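## Task

The rack's front holds twelve drive blanks in three rows of four. Press every protruding blank fully home so it latches, except the middle-row blank that is second from the right when facing the rack, which must stay untouched. The rack is loose on the table: tipping it beyond a slight amount is a failure, and it must finish in its original spot. A blank that stays in only because the robot is still holding it does not count.

## Robot and tools

Robot: one six-joint arm with a two-finger gripper, in a physics simulator. Nothing may be pushed or knocked off the table. Cameras: cam_high, cam_low, cam_wrist, each 896x504, returned in that order.

Joint order. Every row you send and every per-joint list in a result uses this order: forearm roll, elbow, wrist pitch, shoulder, waist, wrist roll. Shoulder, forearm roll and wrist roll have flipped signs compared with the URDF, both in commands and in results. Stated ranges use URDF signs (radians): waist -6.283..6.283, shoulder -6.283..6.283, elbow -2.792..2.792, forearm roll -6.283..6.283, wrist pitch -6.283..6.283, wrist roll -6.283..6.283. For a flipped joint negate and swap the bounds. Real ends may differ by up to 0.010 rad.

A row is 9 plain numbers, each in [-1, 1]: six joint values in the order above, then gripper position, gripper force_limit, gripper speed. The joint values are scaled offsets, not poses: 1.0 equals 1.398 rad for waist and shoulder, 2.097 rad for elbow, 2.622 rad for forearm roll, wrist pitch and wrist roll.

execute_actions(actions): actions is a list of up to 15 actions; each action is a list of 1 to 15 rows; each row lasts one control step (1/30 s) and a short action repeats its final row until 15 steps are used. Joint offsets in every row of an action count from the joint angles at that action's start (for a call's first action, the last reported angles), not from the previous row. An action that pushes a joint more than 0.010 rad outward past its range is refused; if the first action fails this, or any action is malformed, the entire call does nothing. A joint asked past its real end is stopped there, and the result may say "joint sent to its limit". An empty list just returns state and images.

Gripper: position +1 is fully open (140 mm), pads touch near -0.8, -1 closes until blocked. force_limit -1/0/+1 gives roughly 14/60/107 N; speed -1/0/+1 gives about 30/140/250 mm/s. For pushing blanks a closed or partly closed hand works as a pusher; the fingertips stick out about 33 mm past end_effector_position when closed, 9 mm when open, and move about 24 mm further outward as they close.

move(target, speed, blocking): target is one 9-number row whose joint offsets count from the "Joint positions" in the latest result showing them. All joints follow synchronized paths (curved hand motion) lasting 0.5 to 10 s. speed is the top rate in rad/s of the joint with the longest travel, 0.01 to 2, default 0.5. Finger values apply immediately. With blocking=false you get a result after 0.5 s while motion continues; before the end is reported, call wait or stop rather than new moves or actions. The result adds a "move:" line: outcome (done, off_target, moving, held, fault), limits=held or limits=none, and the joint farthest from target. The arm is stiff and paths ignore obstacles: aiming even slightly past a firm contact can fault, and faster or deeper targets press harder.

wait(seconds): 0 to 10 s, holds the last command; returns early if a running move ends. stop(): brakes a running move (needs braking room). zoom_image(camera, region): region [x0, y0, x1, y1] in pixels, top-left origin, at most 504x504. finished_scene(scene): scene 1 or 2; ends the scene permanently and reports success, then gives the next task. Replying without a tool call ends all remaining scenes.

Results: end_effector_position (m) and end_effector_quat_wxyz in the scene frame (origin on the table below the base, +z up, +y left when looking along +x; base may be tilted; position readout drifts at long reach), velocities, Joint positions, Joint velocities, Joint targets (current drive goals, may shift by themselves), position_measured (counts: 3 open, 230 pads touching), object_status (0 moving, 1 blocked while opening, 2 blocked while closing, 3 reached or pads met). "joint command not followed" means the clearance check altered targets.

Motion limits: joint target rate caps 2.09 (waist, shoulder), 3.14 (elbow), 3.93 (others) rad/s with 0.3 s ramp; targets stay within 0.456/0.683/0.854 rad of measured angles; any step that would move the hand over 70 mm is scaled back. An unfinished motion may need re-commanding.

Faults: a joint reaching its load limit (waist 302, shoulder 302, elbow 142, forearm roll/wrist pitch/wrist roll 40 N m) or an external force of 144 N stops the arm for 10 s and drops the rest of the call. Holding loads heats motors; a MOTOR HOT warning precedes an OVER-TEMPERATURE FAULT brake. Avoid slams, hard shoves that slide or tip the rack, and leave the excluded blank alone; approach each blank slowly and push only until it latches, then back off.

Each tool is called after "Request:" as name(argument=value, ...) on one line, values as JSON.

## Session

Request:
execute_actions(actions=[])

Request:
zoom_image(camera="cam_high", region=[270, 100, 620, 240])

Request:
zoom_image(camera="cam_low", region=[290, 10, 530, 145])

Scene clock: 0.00 s.
end_effector_position=(+0.0472, +0.2534, +0.1904) position_measured=3 object_status=3 end_effector_quat_wxyz=(-0.093, +0.674, +0.727, -0.091) end_effector_velocity=(+0.001, +0.000, +0.000) end_effector_angular_velocity=(+0.000, -0.001, +0.000)
Joint names: [forearm roll, elbow, wrist pitch, shoulder, waist, wrist roll]
Joint positions: [-0.251  2.484  1.091  0.266  1.002 -0.737]
Joint velocities: [ 0.001 -0.001 -0.    -0.    -0.    -0.   ]
Joint targets: [-0.251 2.484 1.091 0.266 1.002 -0.737]

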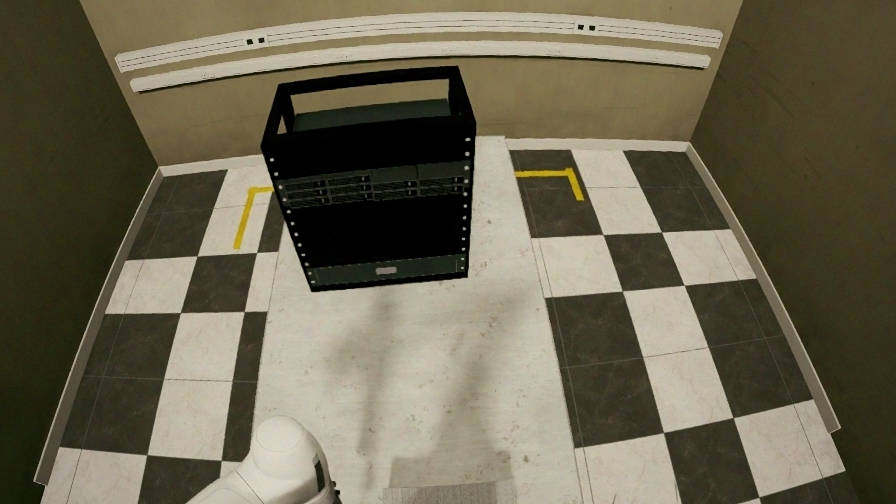

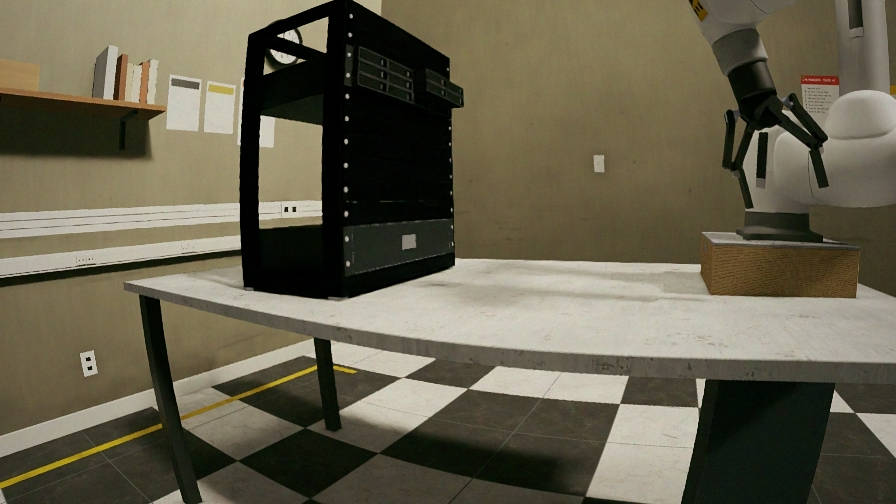

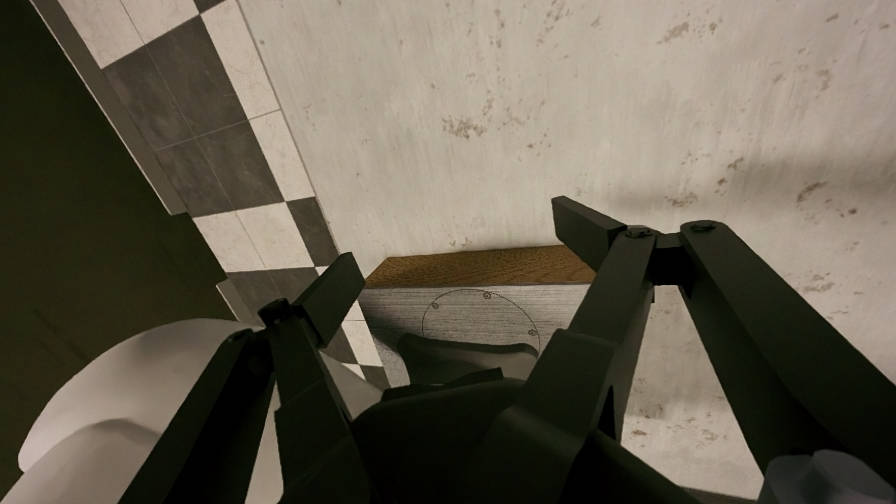

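Region (270, 100, 620, 240) of cam_high's 896x504 image, scaled by 1.440, with more detail than that image has; it fills the top 202 rows of this view, and the rest is white.

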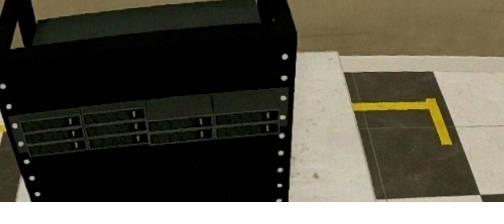

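Region (290, 10, 530, 145) of cam_low's 896x504 image, scaled by 2.100, with more detail than that image has; it fills the top 284 rows of this view, and the rest is white.

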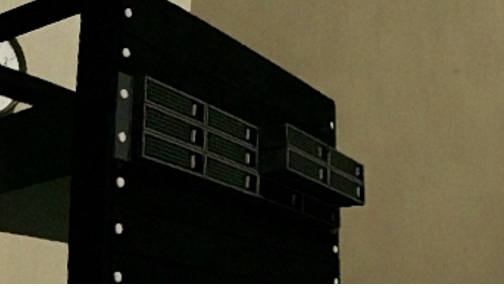

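Request:
move(target=[0.0957,-0.0254,-0.735,-0.173,-0.688,-0.318,-1,0,0], speed=1)

Request:
zoom_image(camera="cam_low", region=[350, 40, 542, 148])

Scene clock: 10.43 s.
end_effector_position=(+0.6892, +0.0310, +0.4642) position_measured=233 object_status=3 end_effector_quat_wxyz=(+0.009, +0.704, +0.001, +0.711) end_effector_velocity=(+0.000, -0.000, +0.000) end_effector_angular_velocity=(-0.001, -0.001, +0.000)
Joint names: [forearm roll, elbow, wrist pitch, shoulder, waist, wrist roll]
Joint positions: [ 0.     2.431 -0.836  0.024  0.04  -1.571]
Joint velocities: [ 0.001 -0.    -0.001 -0.    -0.     0.   ]
Joint targets: [0.000 2.431 -0.836 0.024 0.040 -1.571]
move: done; limits=none; farthest joint: the waist, 0.000 radians from its target (0.962 radians at the start)

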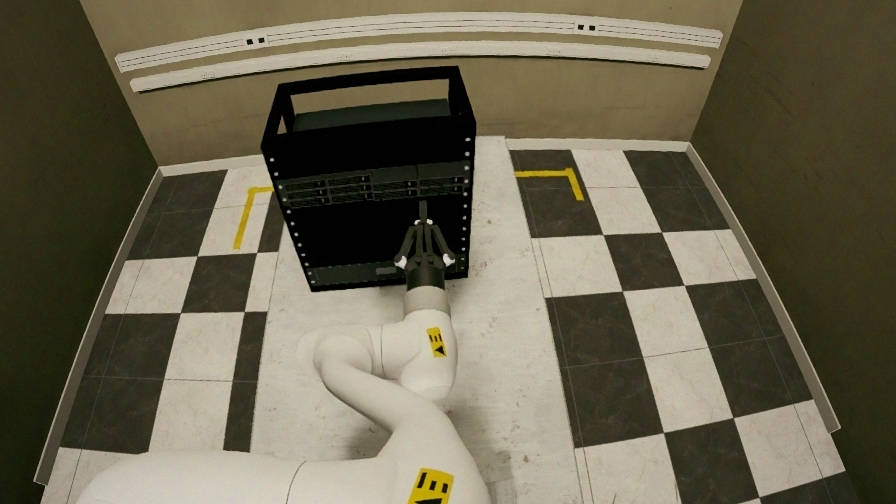

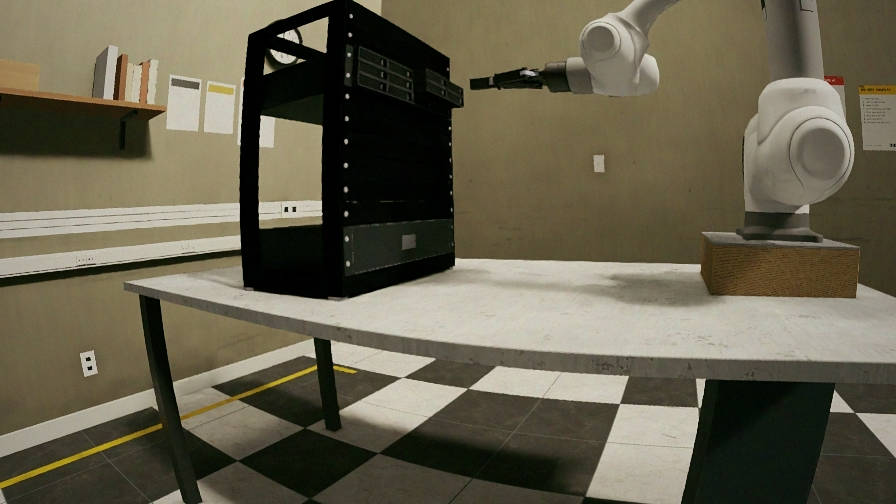

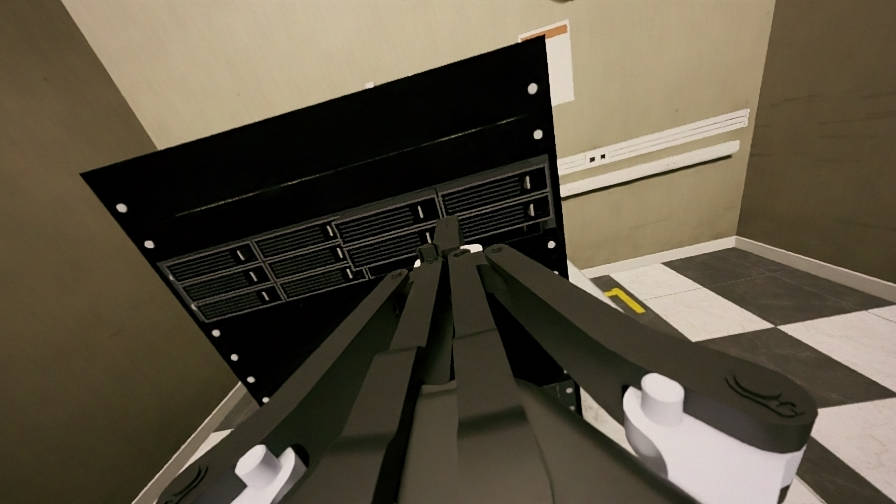

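Region (350, 40, 542, 148) of cam_low's 896x504 image, scaled by 2.625, with more detail than that image has; it fills the top 284 rows of this view, and the rest is white.

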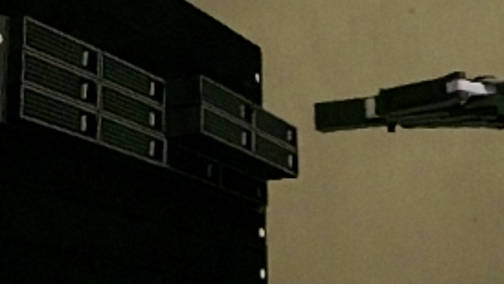

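Request:
move(target=[0,-0.039,0.0008,-0.057,-0.043,0,-1,0,0], speed=0.2)

Request:
move(target=[0,-0.028,0.003,-0.037,0,0,-1,0,0], speed=0.035)

Request:
zoom_image(camera="cam_low", region=[400, 60, 496, 114])

Scene clock: 18.03 s.
end_effector_position=(+0.7395, -0.0142, +0.4653) position_measured=233 object_status=3 end_effector_quat_wxyz=(+0.030, +0.703, -0.021, +0.710) end_effector_velocity=(+0.001, -0.001, -0.001) end_effector_angular_velocity=(-0.000, +0.001, -0.001)
Joint names: [forearm roll, elbow, wrist pitch, shoulder, waist, wrist roll]
Joint positions: [ 0.     2.349 -0.834 -0.055 -0.02  -1.571]
Joint velocities: [ 0.    -0.001 -0.    -0.002 -0.001 -0.   ]
Joint targets: [0.000 2.349 -0.834 -0.055 -0.020 -1.571]
move: done; limits=none; farthest joint: the shoulder, 0.001 radians from its target (0.080 radians at the start)

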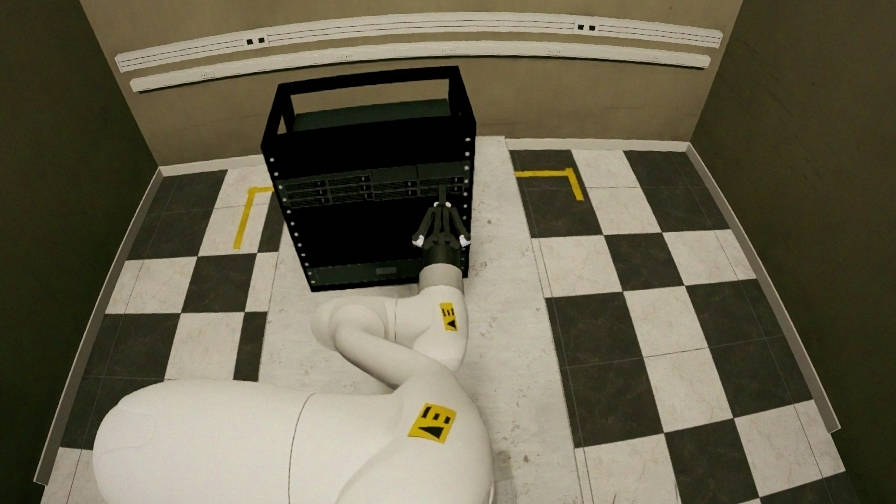

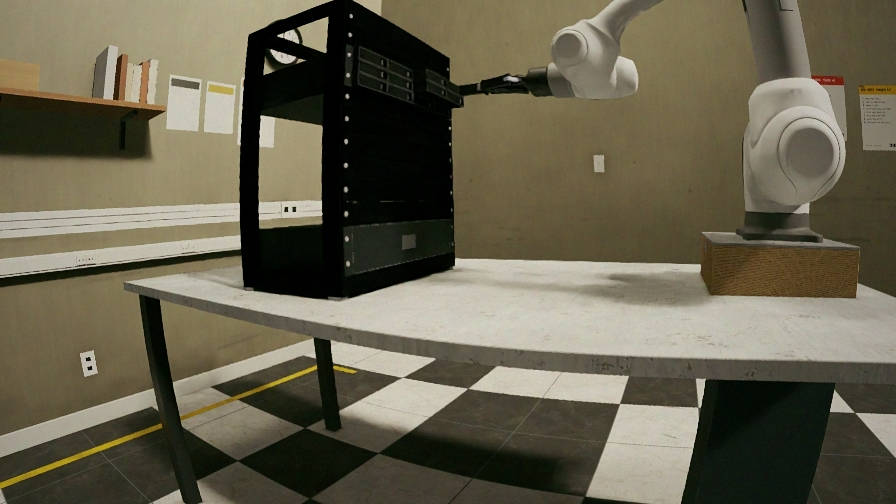

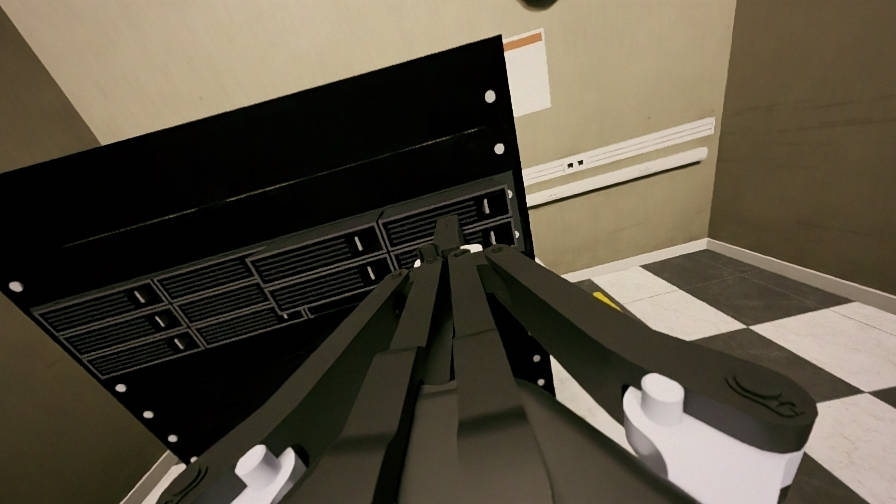

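Scene clock: 19.97 s.
end_effector_position=(+0.7742, -0.0167, +0.4654) position_measured=233 object_status=3 end_effector_quat_wxyz=(+0.030, +0.703, -0.021, +0.710) end_effector_velocity=(+0.001, -0.000, +0.001) end_effector_angular_velocity=(+0.002, -0.001, -0.000)
Joint names: [forearm roll, elbow, wrist pitch, shoulder, waist, wrist roll]
Joint positions: [ 0.     2.291 -0.826 -0.107 -0.02  -1.571]
Joint velocities: [-0.001 -0.002  0.    -0.001  0.    -0.001]
Joint targets: [0.000 2.291 -0.826 -0.107 -0.020 -1.571]
move: done; limits=none; farthest joint: the waist, 0.000 radians from its target (0.000 radians at the start)

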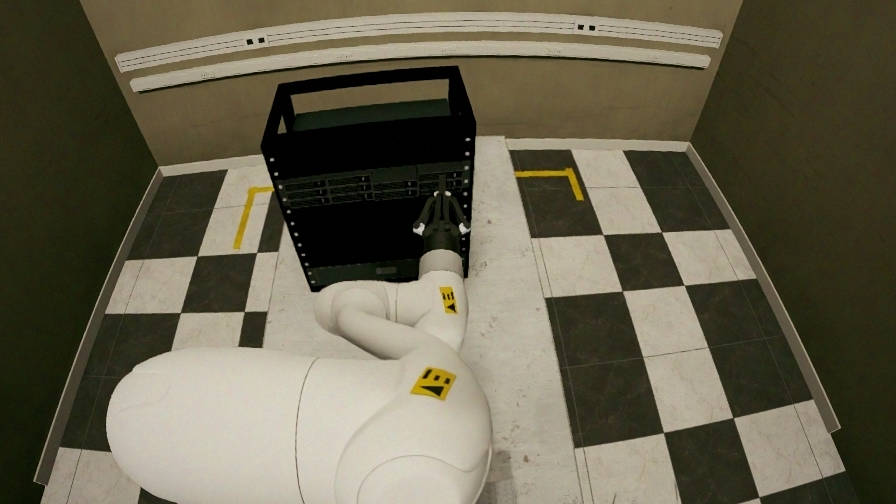

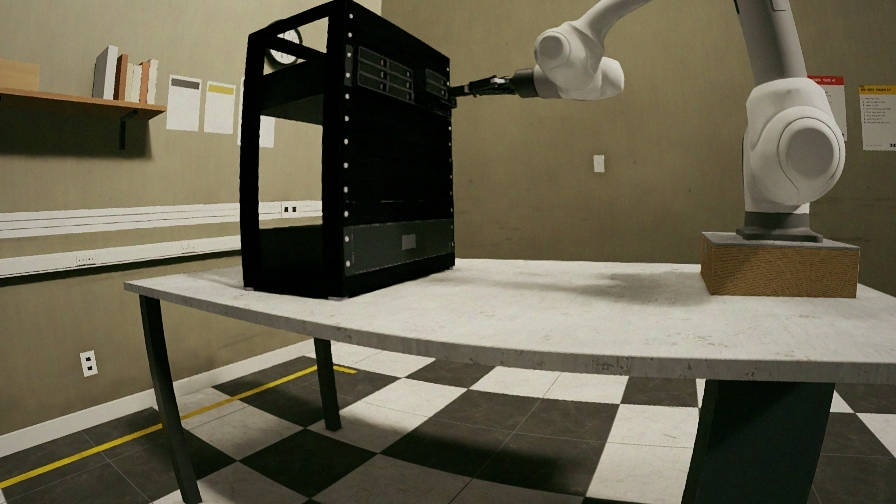

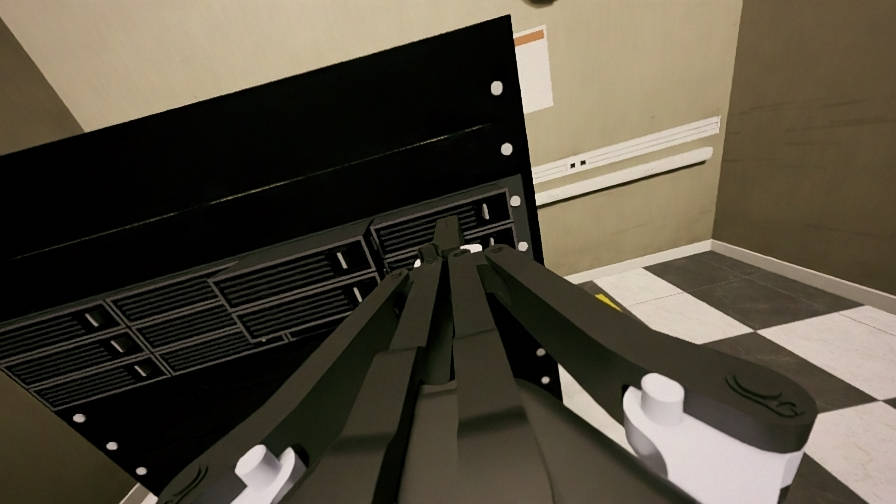

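Region (400, 60, 496, 114) of cam_low's 896x504 image, scaled by 5.250, with more detail than that image has; it fills the top 284 rows of this view, and the rest is white.

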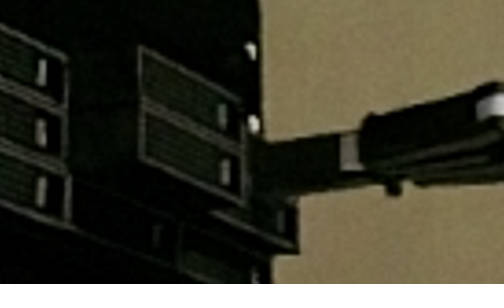

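Request:
move(target=[0,-0.0089,0.001,-0.0116,0,0,-1,0,0], speed=0.02)

Request:
zoom_image(camera="cam_low", region=[400, 60, 496, 114])

Request:
zoom_image(camera="cam_high", region=[370, 150, 490, 217])

Scene clock: 25.80 s.
end_effector_position=(+0.7852, -0.0175, +0.4653) position_measured=233 object_status=3 end_effector_quat_wxyz=(+0.030, +0.703, -0.021, +0.710) end_effector_velocity=(+0.000, +0.000, -0.001) end_effector_angular_velocity=(-0.000, +0.001, +0.000)
Joint names: [forearm roll, elbow, wrist pitch, shoulder, waist, wrist roll]
Joint positions: [ 0.     2.272 -0.823 -0.123 -0.02  -1.571]
Joint velocities: [ 0.    -0.     0.    -0.001  0.    -0.   ]
Joint targets: [0.000 2.272 -0.823 -0.123 -0.020 -1.571]
move: done; limits=none; farthest joint: the waist, 0.000 radians from its target (0.000 radians at the start)

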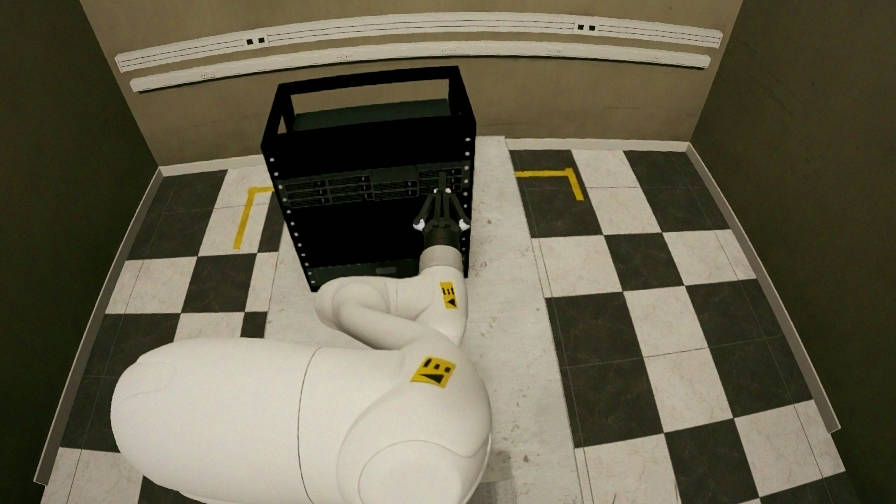

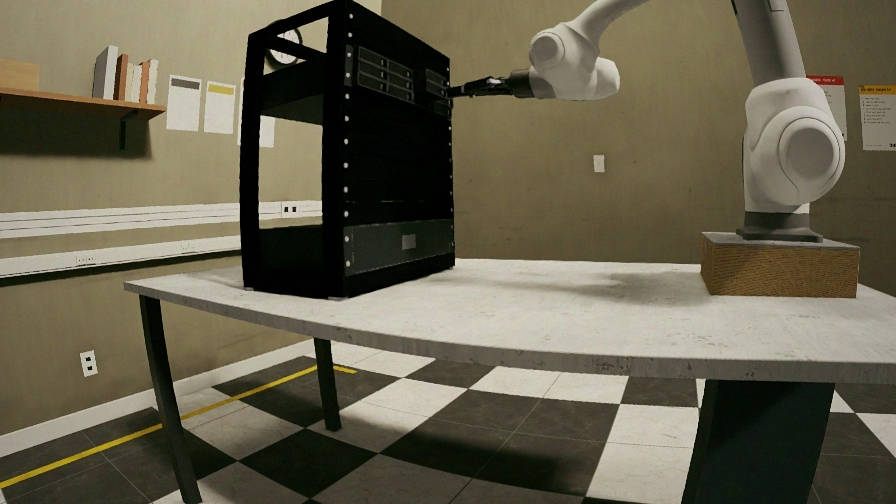

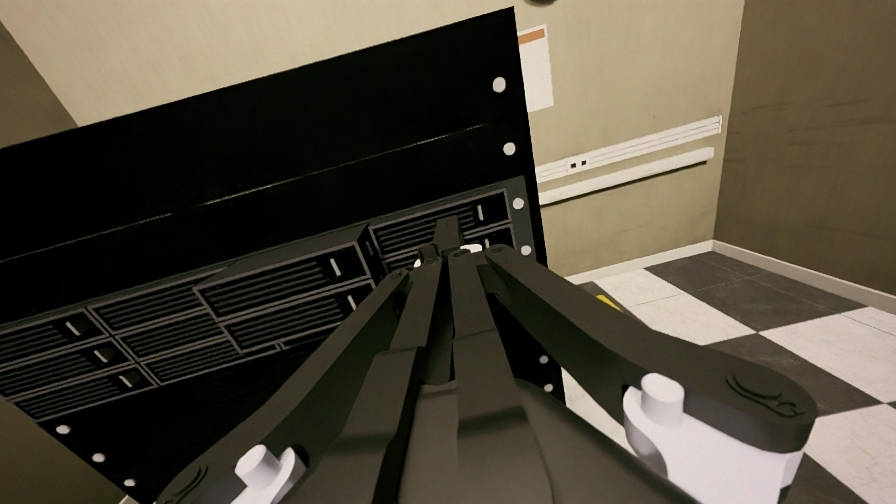

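Region (400, 60, 496, 114) of cam_low's 896x504 image, scaled by 5.250, with more detail than that image has; it fills the top 284 rows of this view, and the rest is white.

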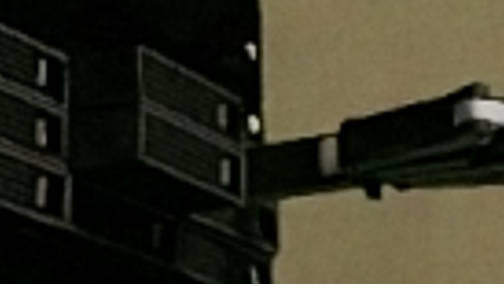

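Region (370, 150, 490, 217) of cam_high's 896x504 image, scaled by 4.200, with more detail than that image has; it fills the top 281 rows of this view, and the rest is white.

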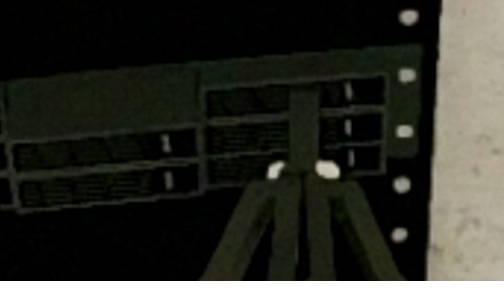

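About 3 mm left; push 4.5.

Request:
move(target=[0,-0.0036,0.0004,-0.0047,0,0,-1,0,0], speed=0.01)

Request:
zoom_image(camera="cam_low", region=[400, 60, 496, 114])

Request:
zoom_image(camera="cam_high", region=[370, 150, 490, 217])

Scene clock: 29.90 s.
end_effector_position=(+0.7896, -0.0178, +0.4652) position_measured=233 object_status=3 end_effector_quat_wxyz=(+0.030, +0.703, -0.021, +0.710) end_effector_velocity=(+0.001, -0.000, +0.001) end_effector_angular_velocity=(-0.001, -0.001, -0.000)
Joint names: [forearm roll, elbow, wrist pitch, shoulder, waist, wrist roll]
Joint positions: [ 0.     2.265 -0.822 -0.129 -0.02  -1.571]
Joint velocities: [ 0.    -0.002  0.    -0.    -0.     0.   ]
Joint targets: [0.000 2.265 -0.822 -0.130 -0.020 -1.571]
move: done; limits=none; farthest joint: the waist, 0.000 radians from its target (0.000 radians at the start)

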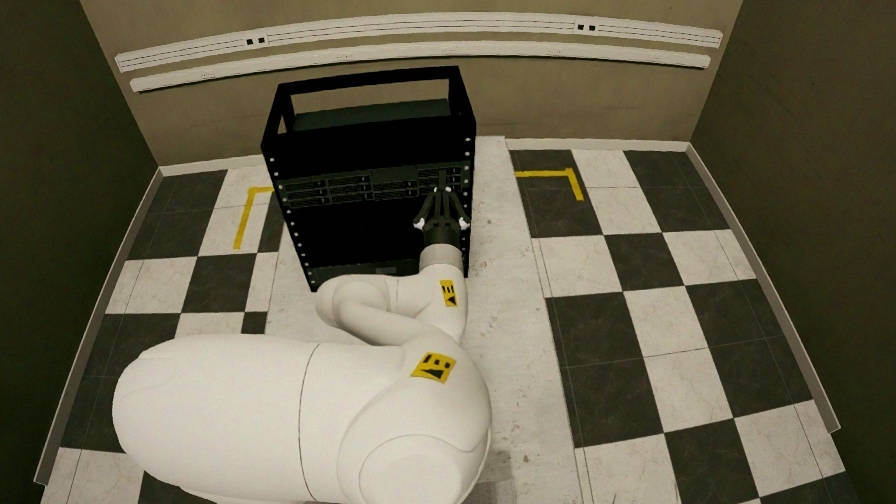

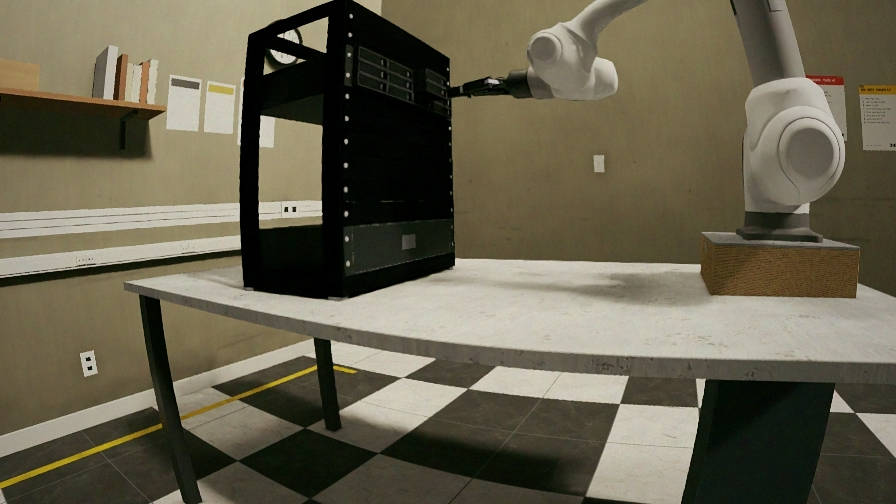

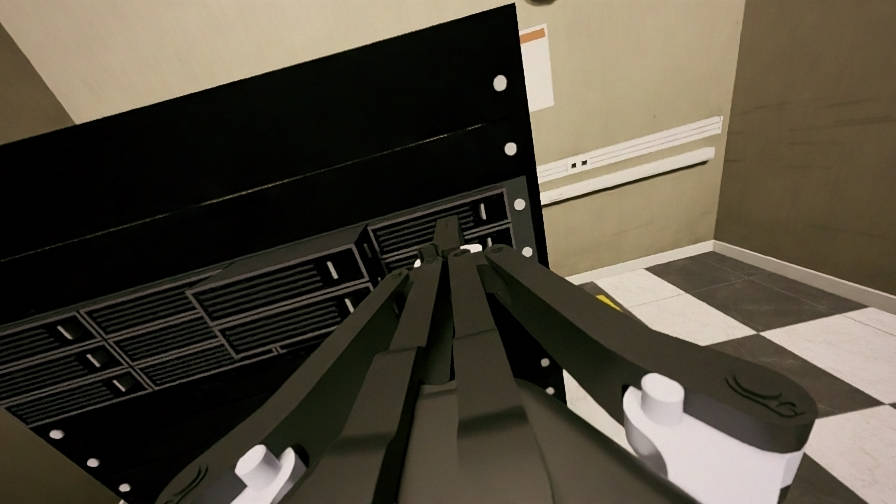

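Region (400, 60, 496, 114) of cam_low's 896x504 image, scaled by 5.250, with more detail than that image has; it fills the top 284 rows of this view, and the rest is white.

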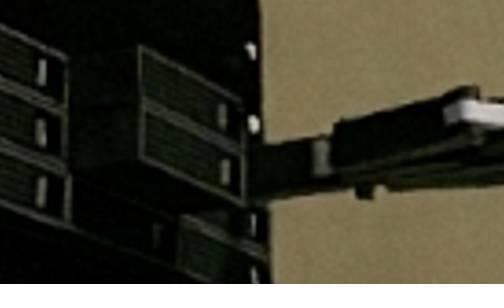

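Region (370, 150, 490, 217) of cam_high's 896x504 image, scaled by 4.200, with more detail than that image has; it fills the top 281 rows of this view, and the rest is white.

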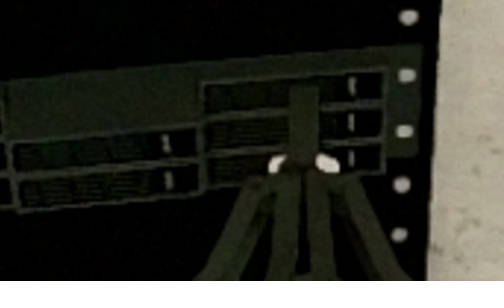

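Request:
move(target=[0,-0.0012,0,-0.002,0,0,-1,0,0], speed=0.01)

Request:
zoom_image(camera="cam_low", region=[400, 60, 496, 114])

Request:
move(target=[0,0.0516,0.0075,0.0926,0,0,-1,0,0], speed=0.25)

Request:
move(target=[0,0,0,0,0.0966,0,-1,0,0], speed=0.25)

Request:
zoom_image(camera="cam_low", region=[390, 55, 486, 109])

Scene clock: 35.93 s.
end_effector_position=(+0.7911, -0.0180, +0.4648) position_measured=233 object_status=3 end_effector_quat_wxyz=(+0.030, +0.704, -0.021, +0.710) end_effector_velocity=(+0.001, -0.000, -0.001) end_effector_angular_velocity=(+0.001, +0.000, -0.000)
Joint names: [forearm roll, elbow, wrist pitch, shoulder, waist, wrist roll]
Joint positions: [ 0.     2.262 -0.822 -0.132 -0.02  -1.571]
Joint velocities: [-0.    -0.001 -0.001 -0.002 -0.    -0.001]
Joint targets: [0.000 2.262 -0.822 -0.132 -0.020 -1.571]
move: done; limits=none; farthest joint: the waist, 0.000 radians from its target (0.000 radians at the start)

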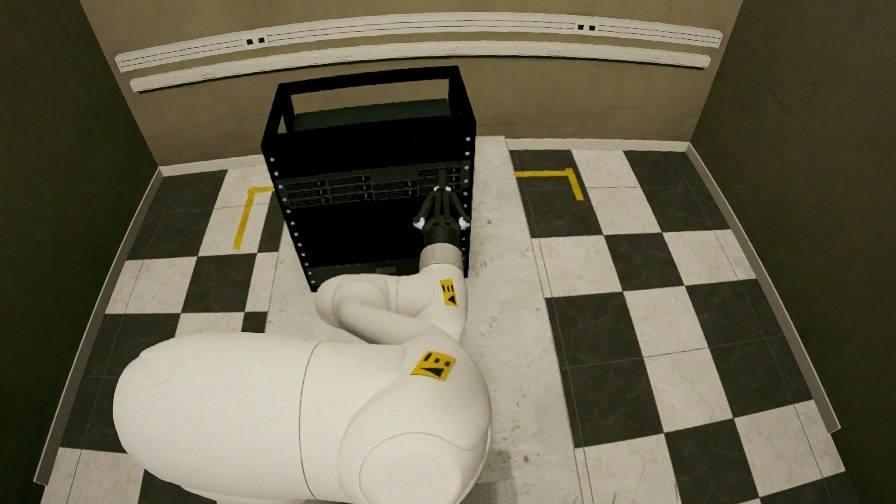

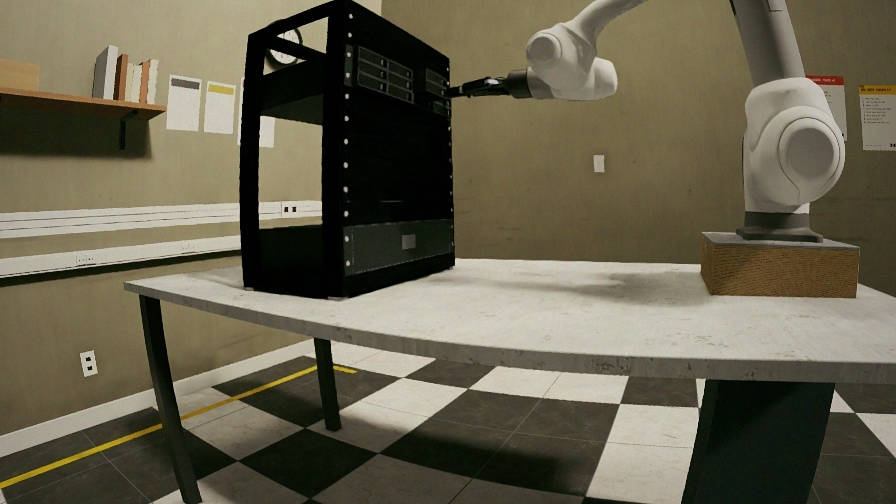

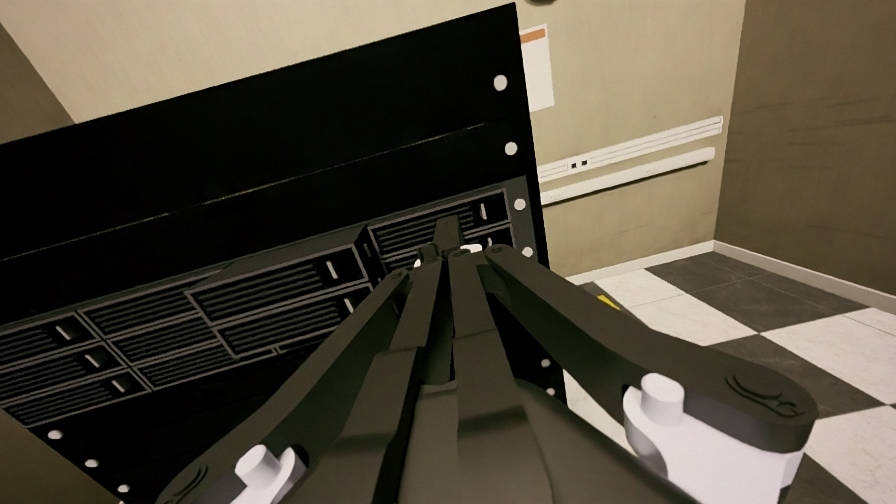

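Region (400, 60, 496, 114) of cam_low's 896x504 image, scaled by 5.250, with more detail than that image has; it fills the top 284 rows of this view, and the rest is white.

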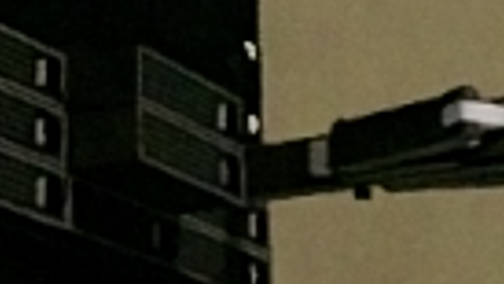

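Scene clock: 36.87 s.
end_effector_position=(+0.7198, -0.0126, +0.4781) position_measured=233 object_status=3 end_effector_quat_wxyz=(+0.030, +0.703, -0.021, +0.710) end_effector_velocity=(-0.000, +0.000, +0.001) end_effector_angular_velocity=(-0.000, -0.001, +0.001)
Joint names: [forearm roll, elbow, wrist pitch, shoulder, waist, wrist roll]
Joint positions: [ 0.     2.37  -0.803 -0.003 -0.02  -1.571]
Joint velocities: [ 0.     0.     0.     0.002  0.    -0.   ]
Joint targets: [0.000 2.370 -0.803 -0.003 -0.020 -1.571]
move: done; limits=none; farthest joint: the waist, 0.000 radians from its target (0.000 radians at the start)

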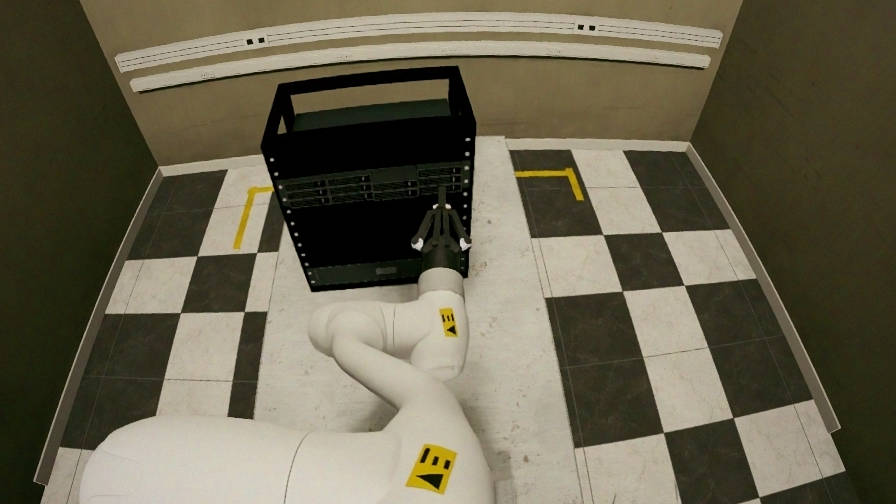

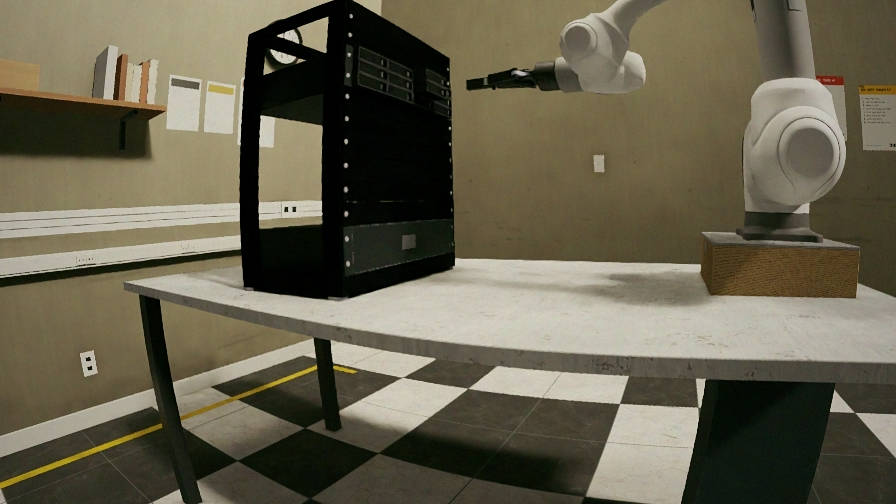

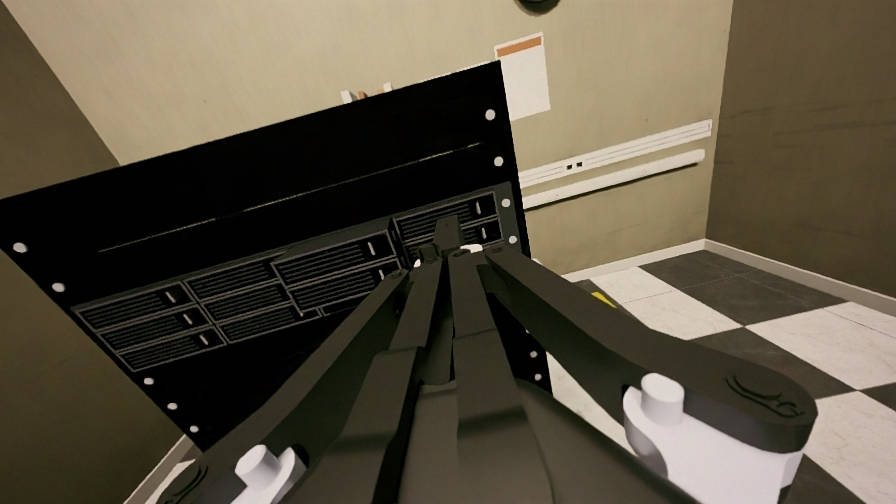

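Scene clock: 37.83 s.
end_effector_position=(+0.7156, +0.0849, +0.4767) position_measured=233 object_status=3 end_effector_quat_wxyz=(-0.017, +0.703, +0.027, +0.710) end_effector_velocity=(+0.001, +0.001, +0.002) end_effector_angular_velocity=(+0.001, -0.003, +0.001)
Joint names: [forearm roll, elbow, wrist pitch, shoulder, waist, wrist roll]
Joint positions: [ 0.     2.37  -0.803 -0.003  0.115 -1.571]
Joint velocities: [ 0.    -0.003 -0.    -0.     0.001 -0.001]
Joint targets: [0.000 2.370 -0.803 -0.003 0.115 -1.571]
move: done; limits=none; farthest joint: the waist, 0.000 radians from its target (0.135 radians at the start)

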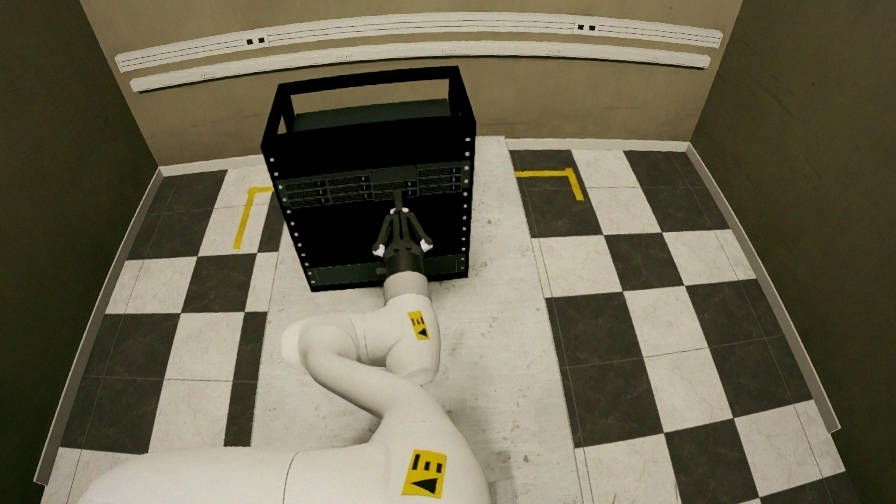

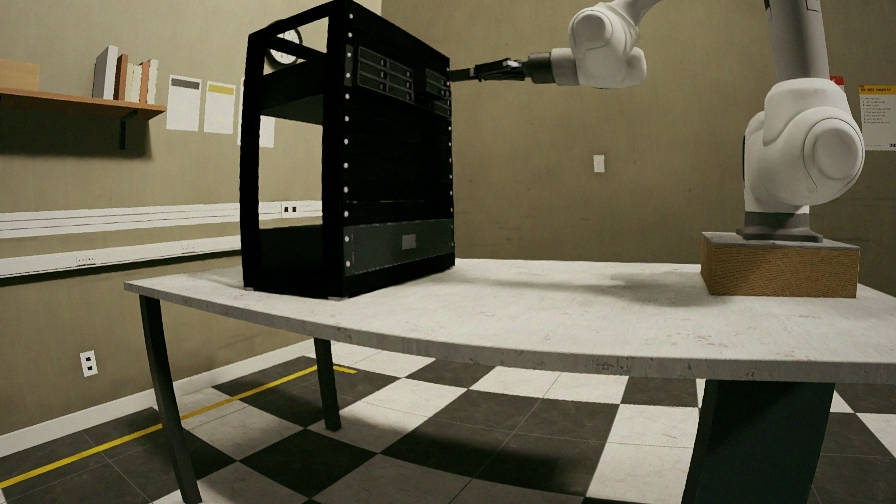

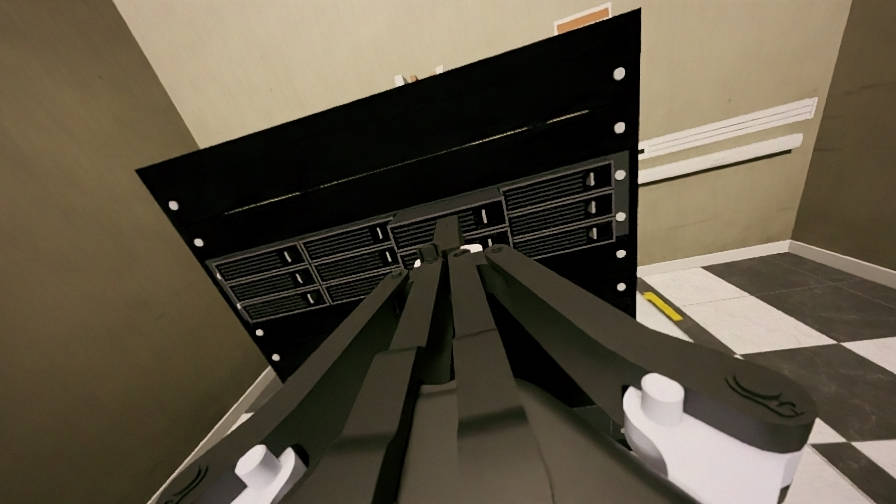

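Region (390, 55, 486, 109) of cam_low's 896x504 image, scaled by 5.250, with more detail than that image has; it fills the top 284 rows of this view, and the rest is white.

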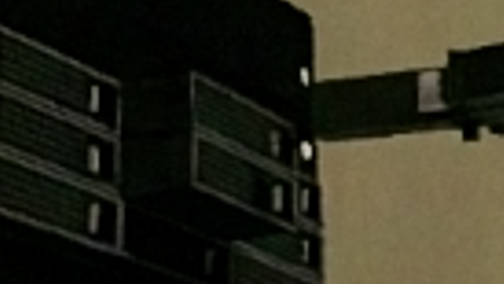

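Request:
move(target=[0,-0.0359,0.0034,-0.0477,0,0,-1,0,0], speed=0.04)

Request:
zoom_image(camera="cam_low", region=[390, 55, 486, 109])

Scene clock: 45.37 s.
end_effector_position=(+0.7602, +0.0877, +0.4789) position_measured=233 object_status=3 end_effector_quat_wxyz=(-0.017, +0.704, +0.027, +0.710) end_effector_velocity=(+0.001, -0.000, +0.001) end_effector_angular_velocity=(+0.001, -0.001, -0.000)
Joint names: [forearm roll, elbow, wrist pitch, shoulder, waist, wrist roll]
Joint positions: [ 0.     2.295 -0.794 -0.069  0.115 -1.571]
Joint velocities: [ 0.    -0.001  0.001 -0.    -0.    -0.001]
Joint targets: [0.000 2.295 -0.794 -0.069 0.115 -1.571]
move: done; limits=none; farthest joint: the waist, 0.000 radians from its target (0.000 radians at the start)

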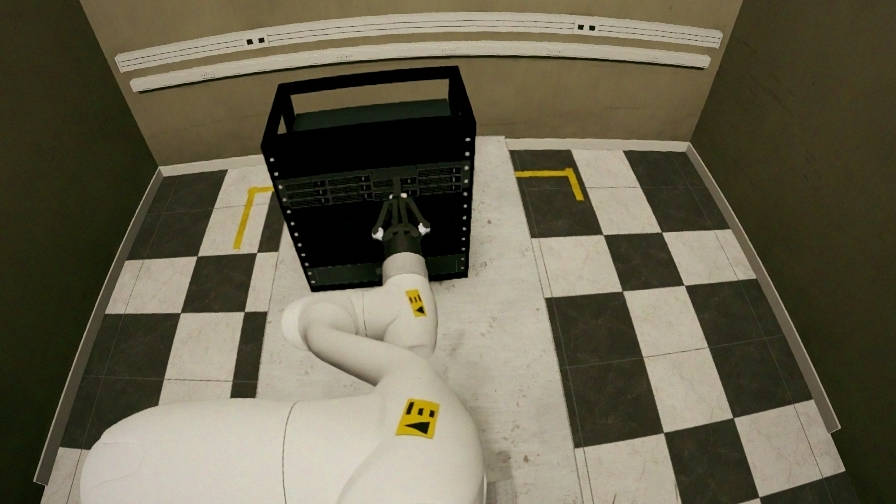

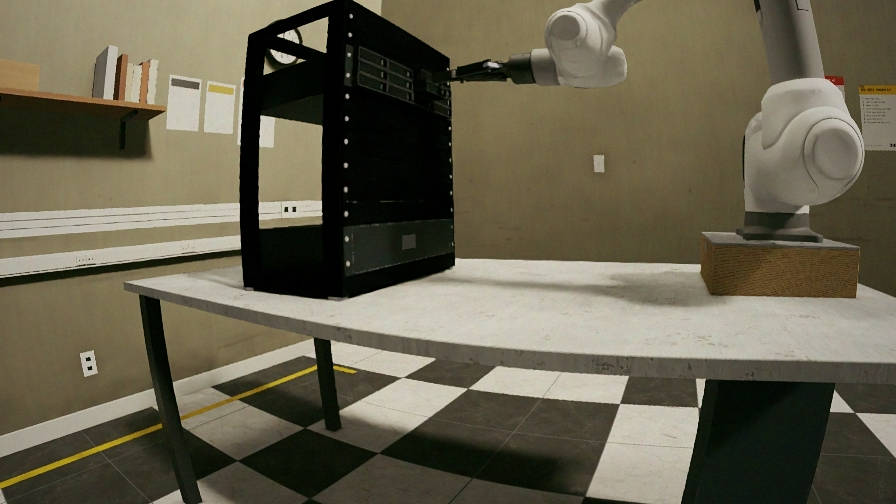

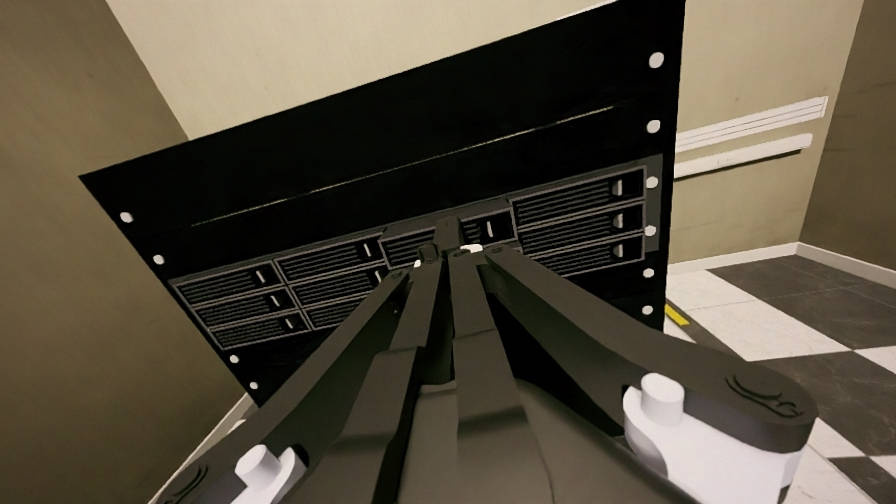

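Region (390, 55, 486, 109) of cam_low's 896x504 image, scaled by 5.250, with more detail than that image has; it fills the top 284 rows of this view, and the rest is white.

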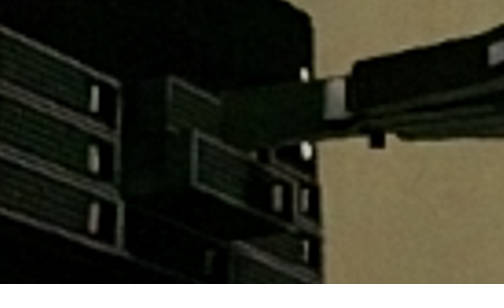

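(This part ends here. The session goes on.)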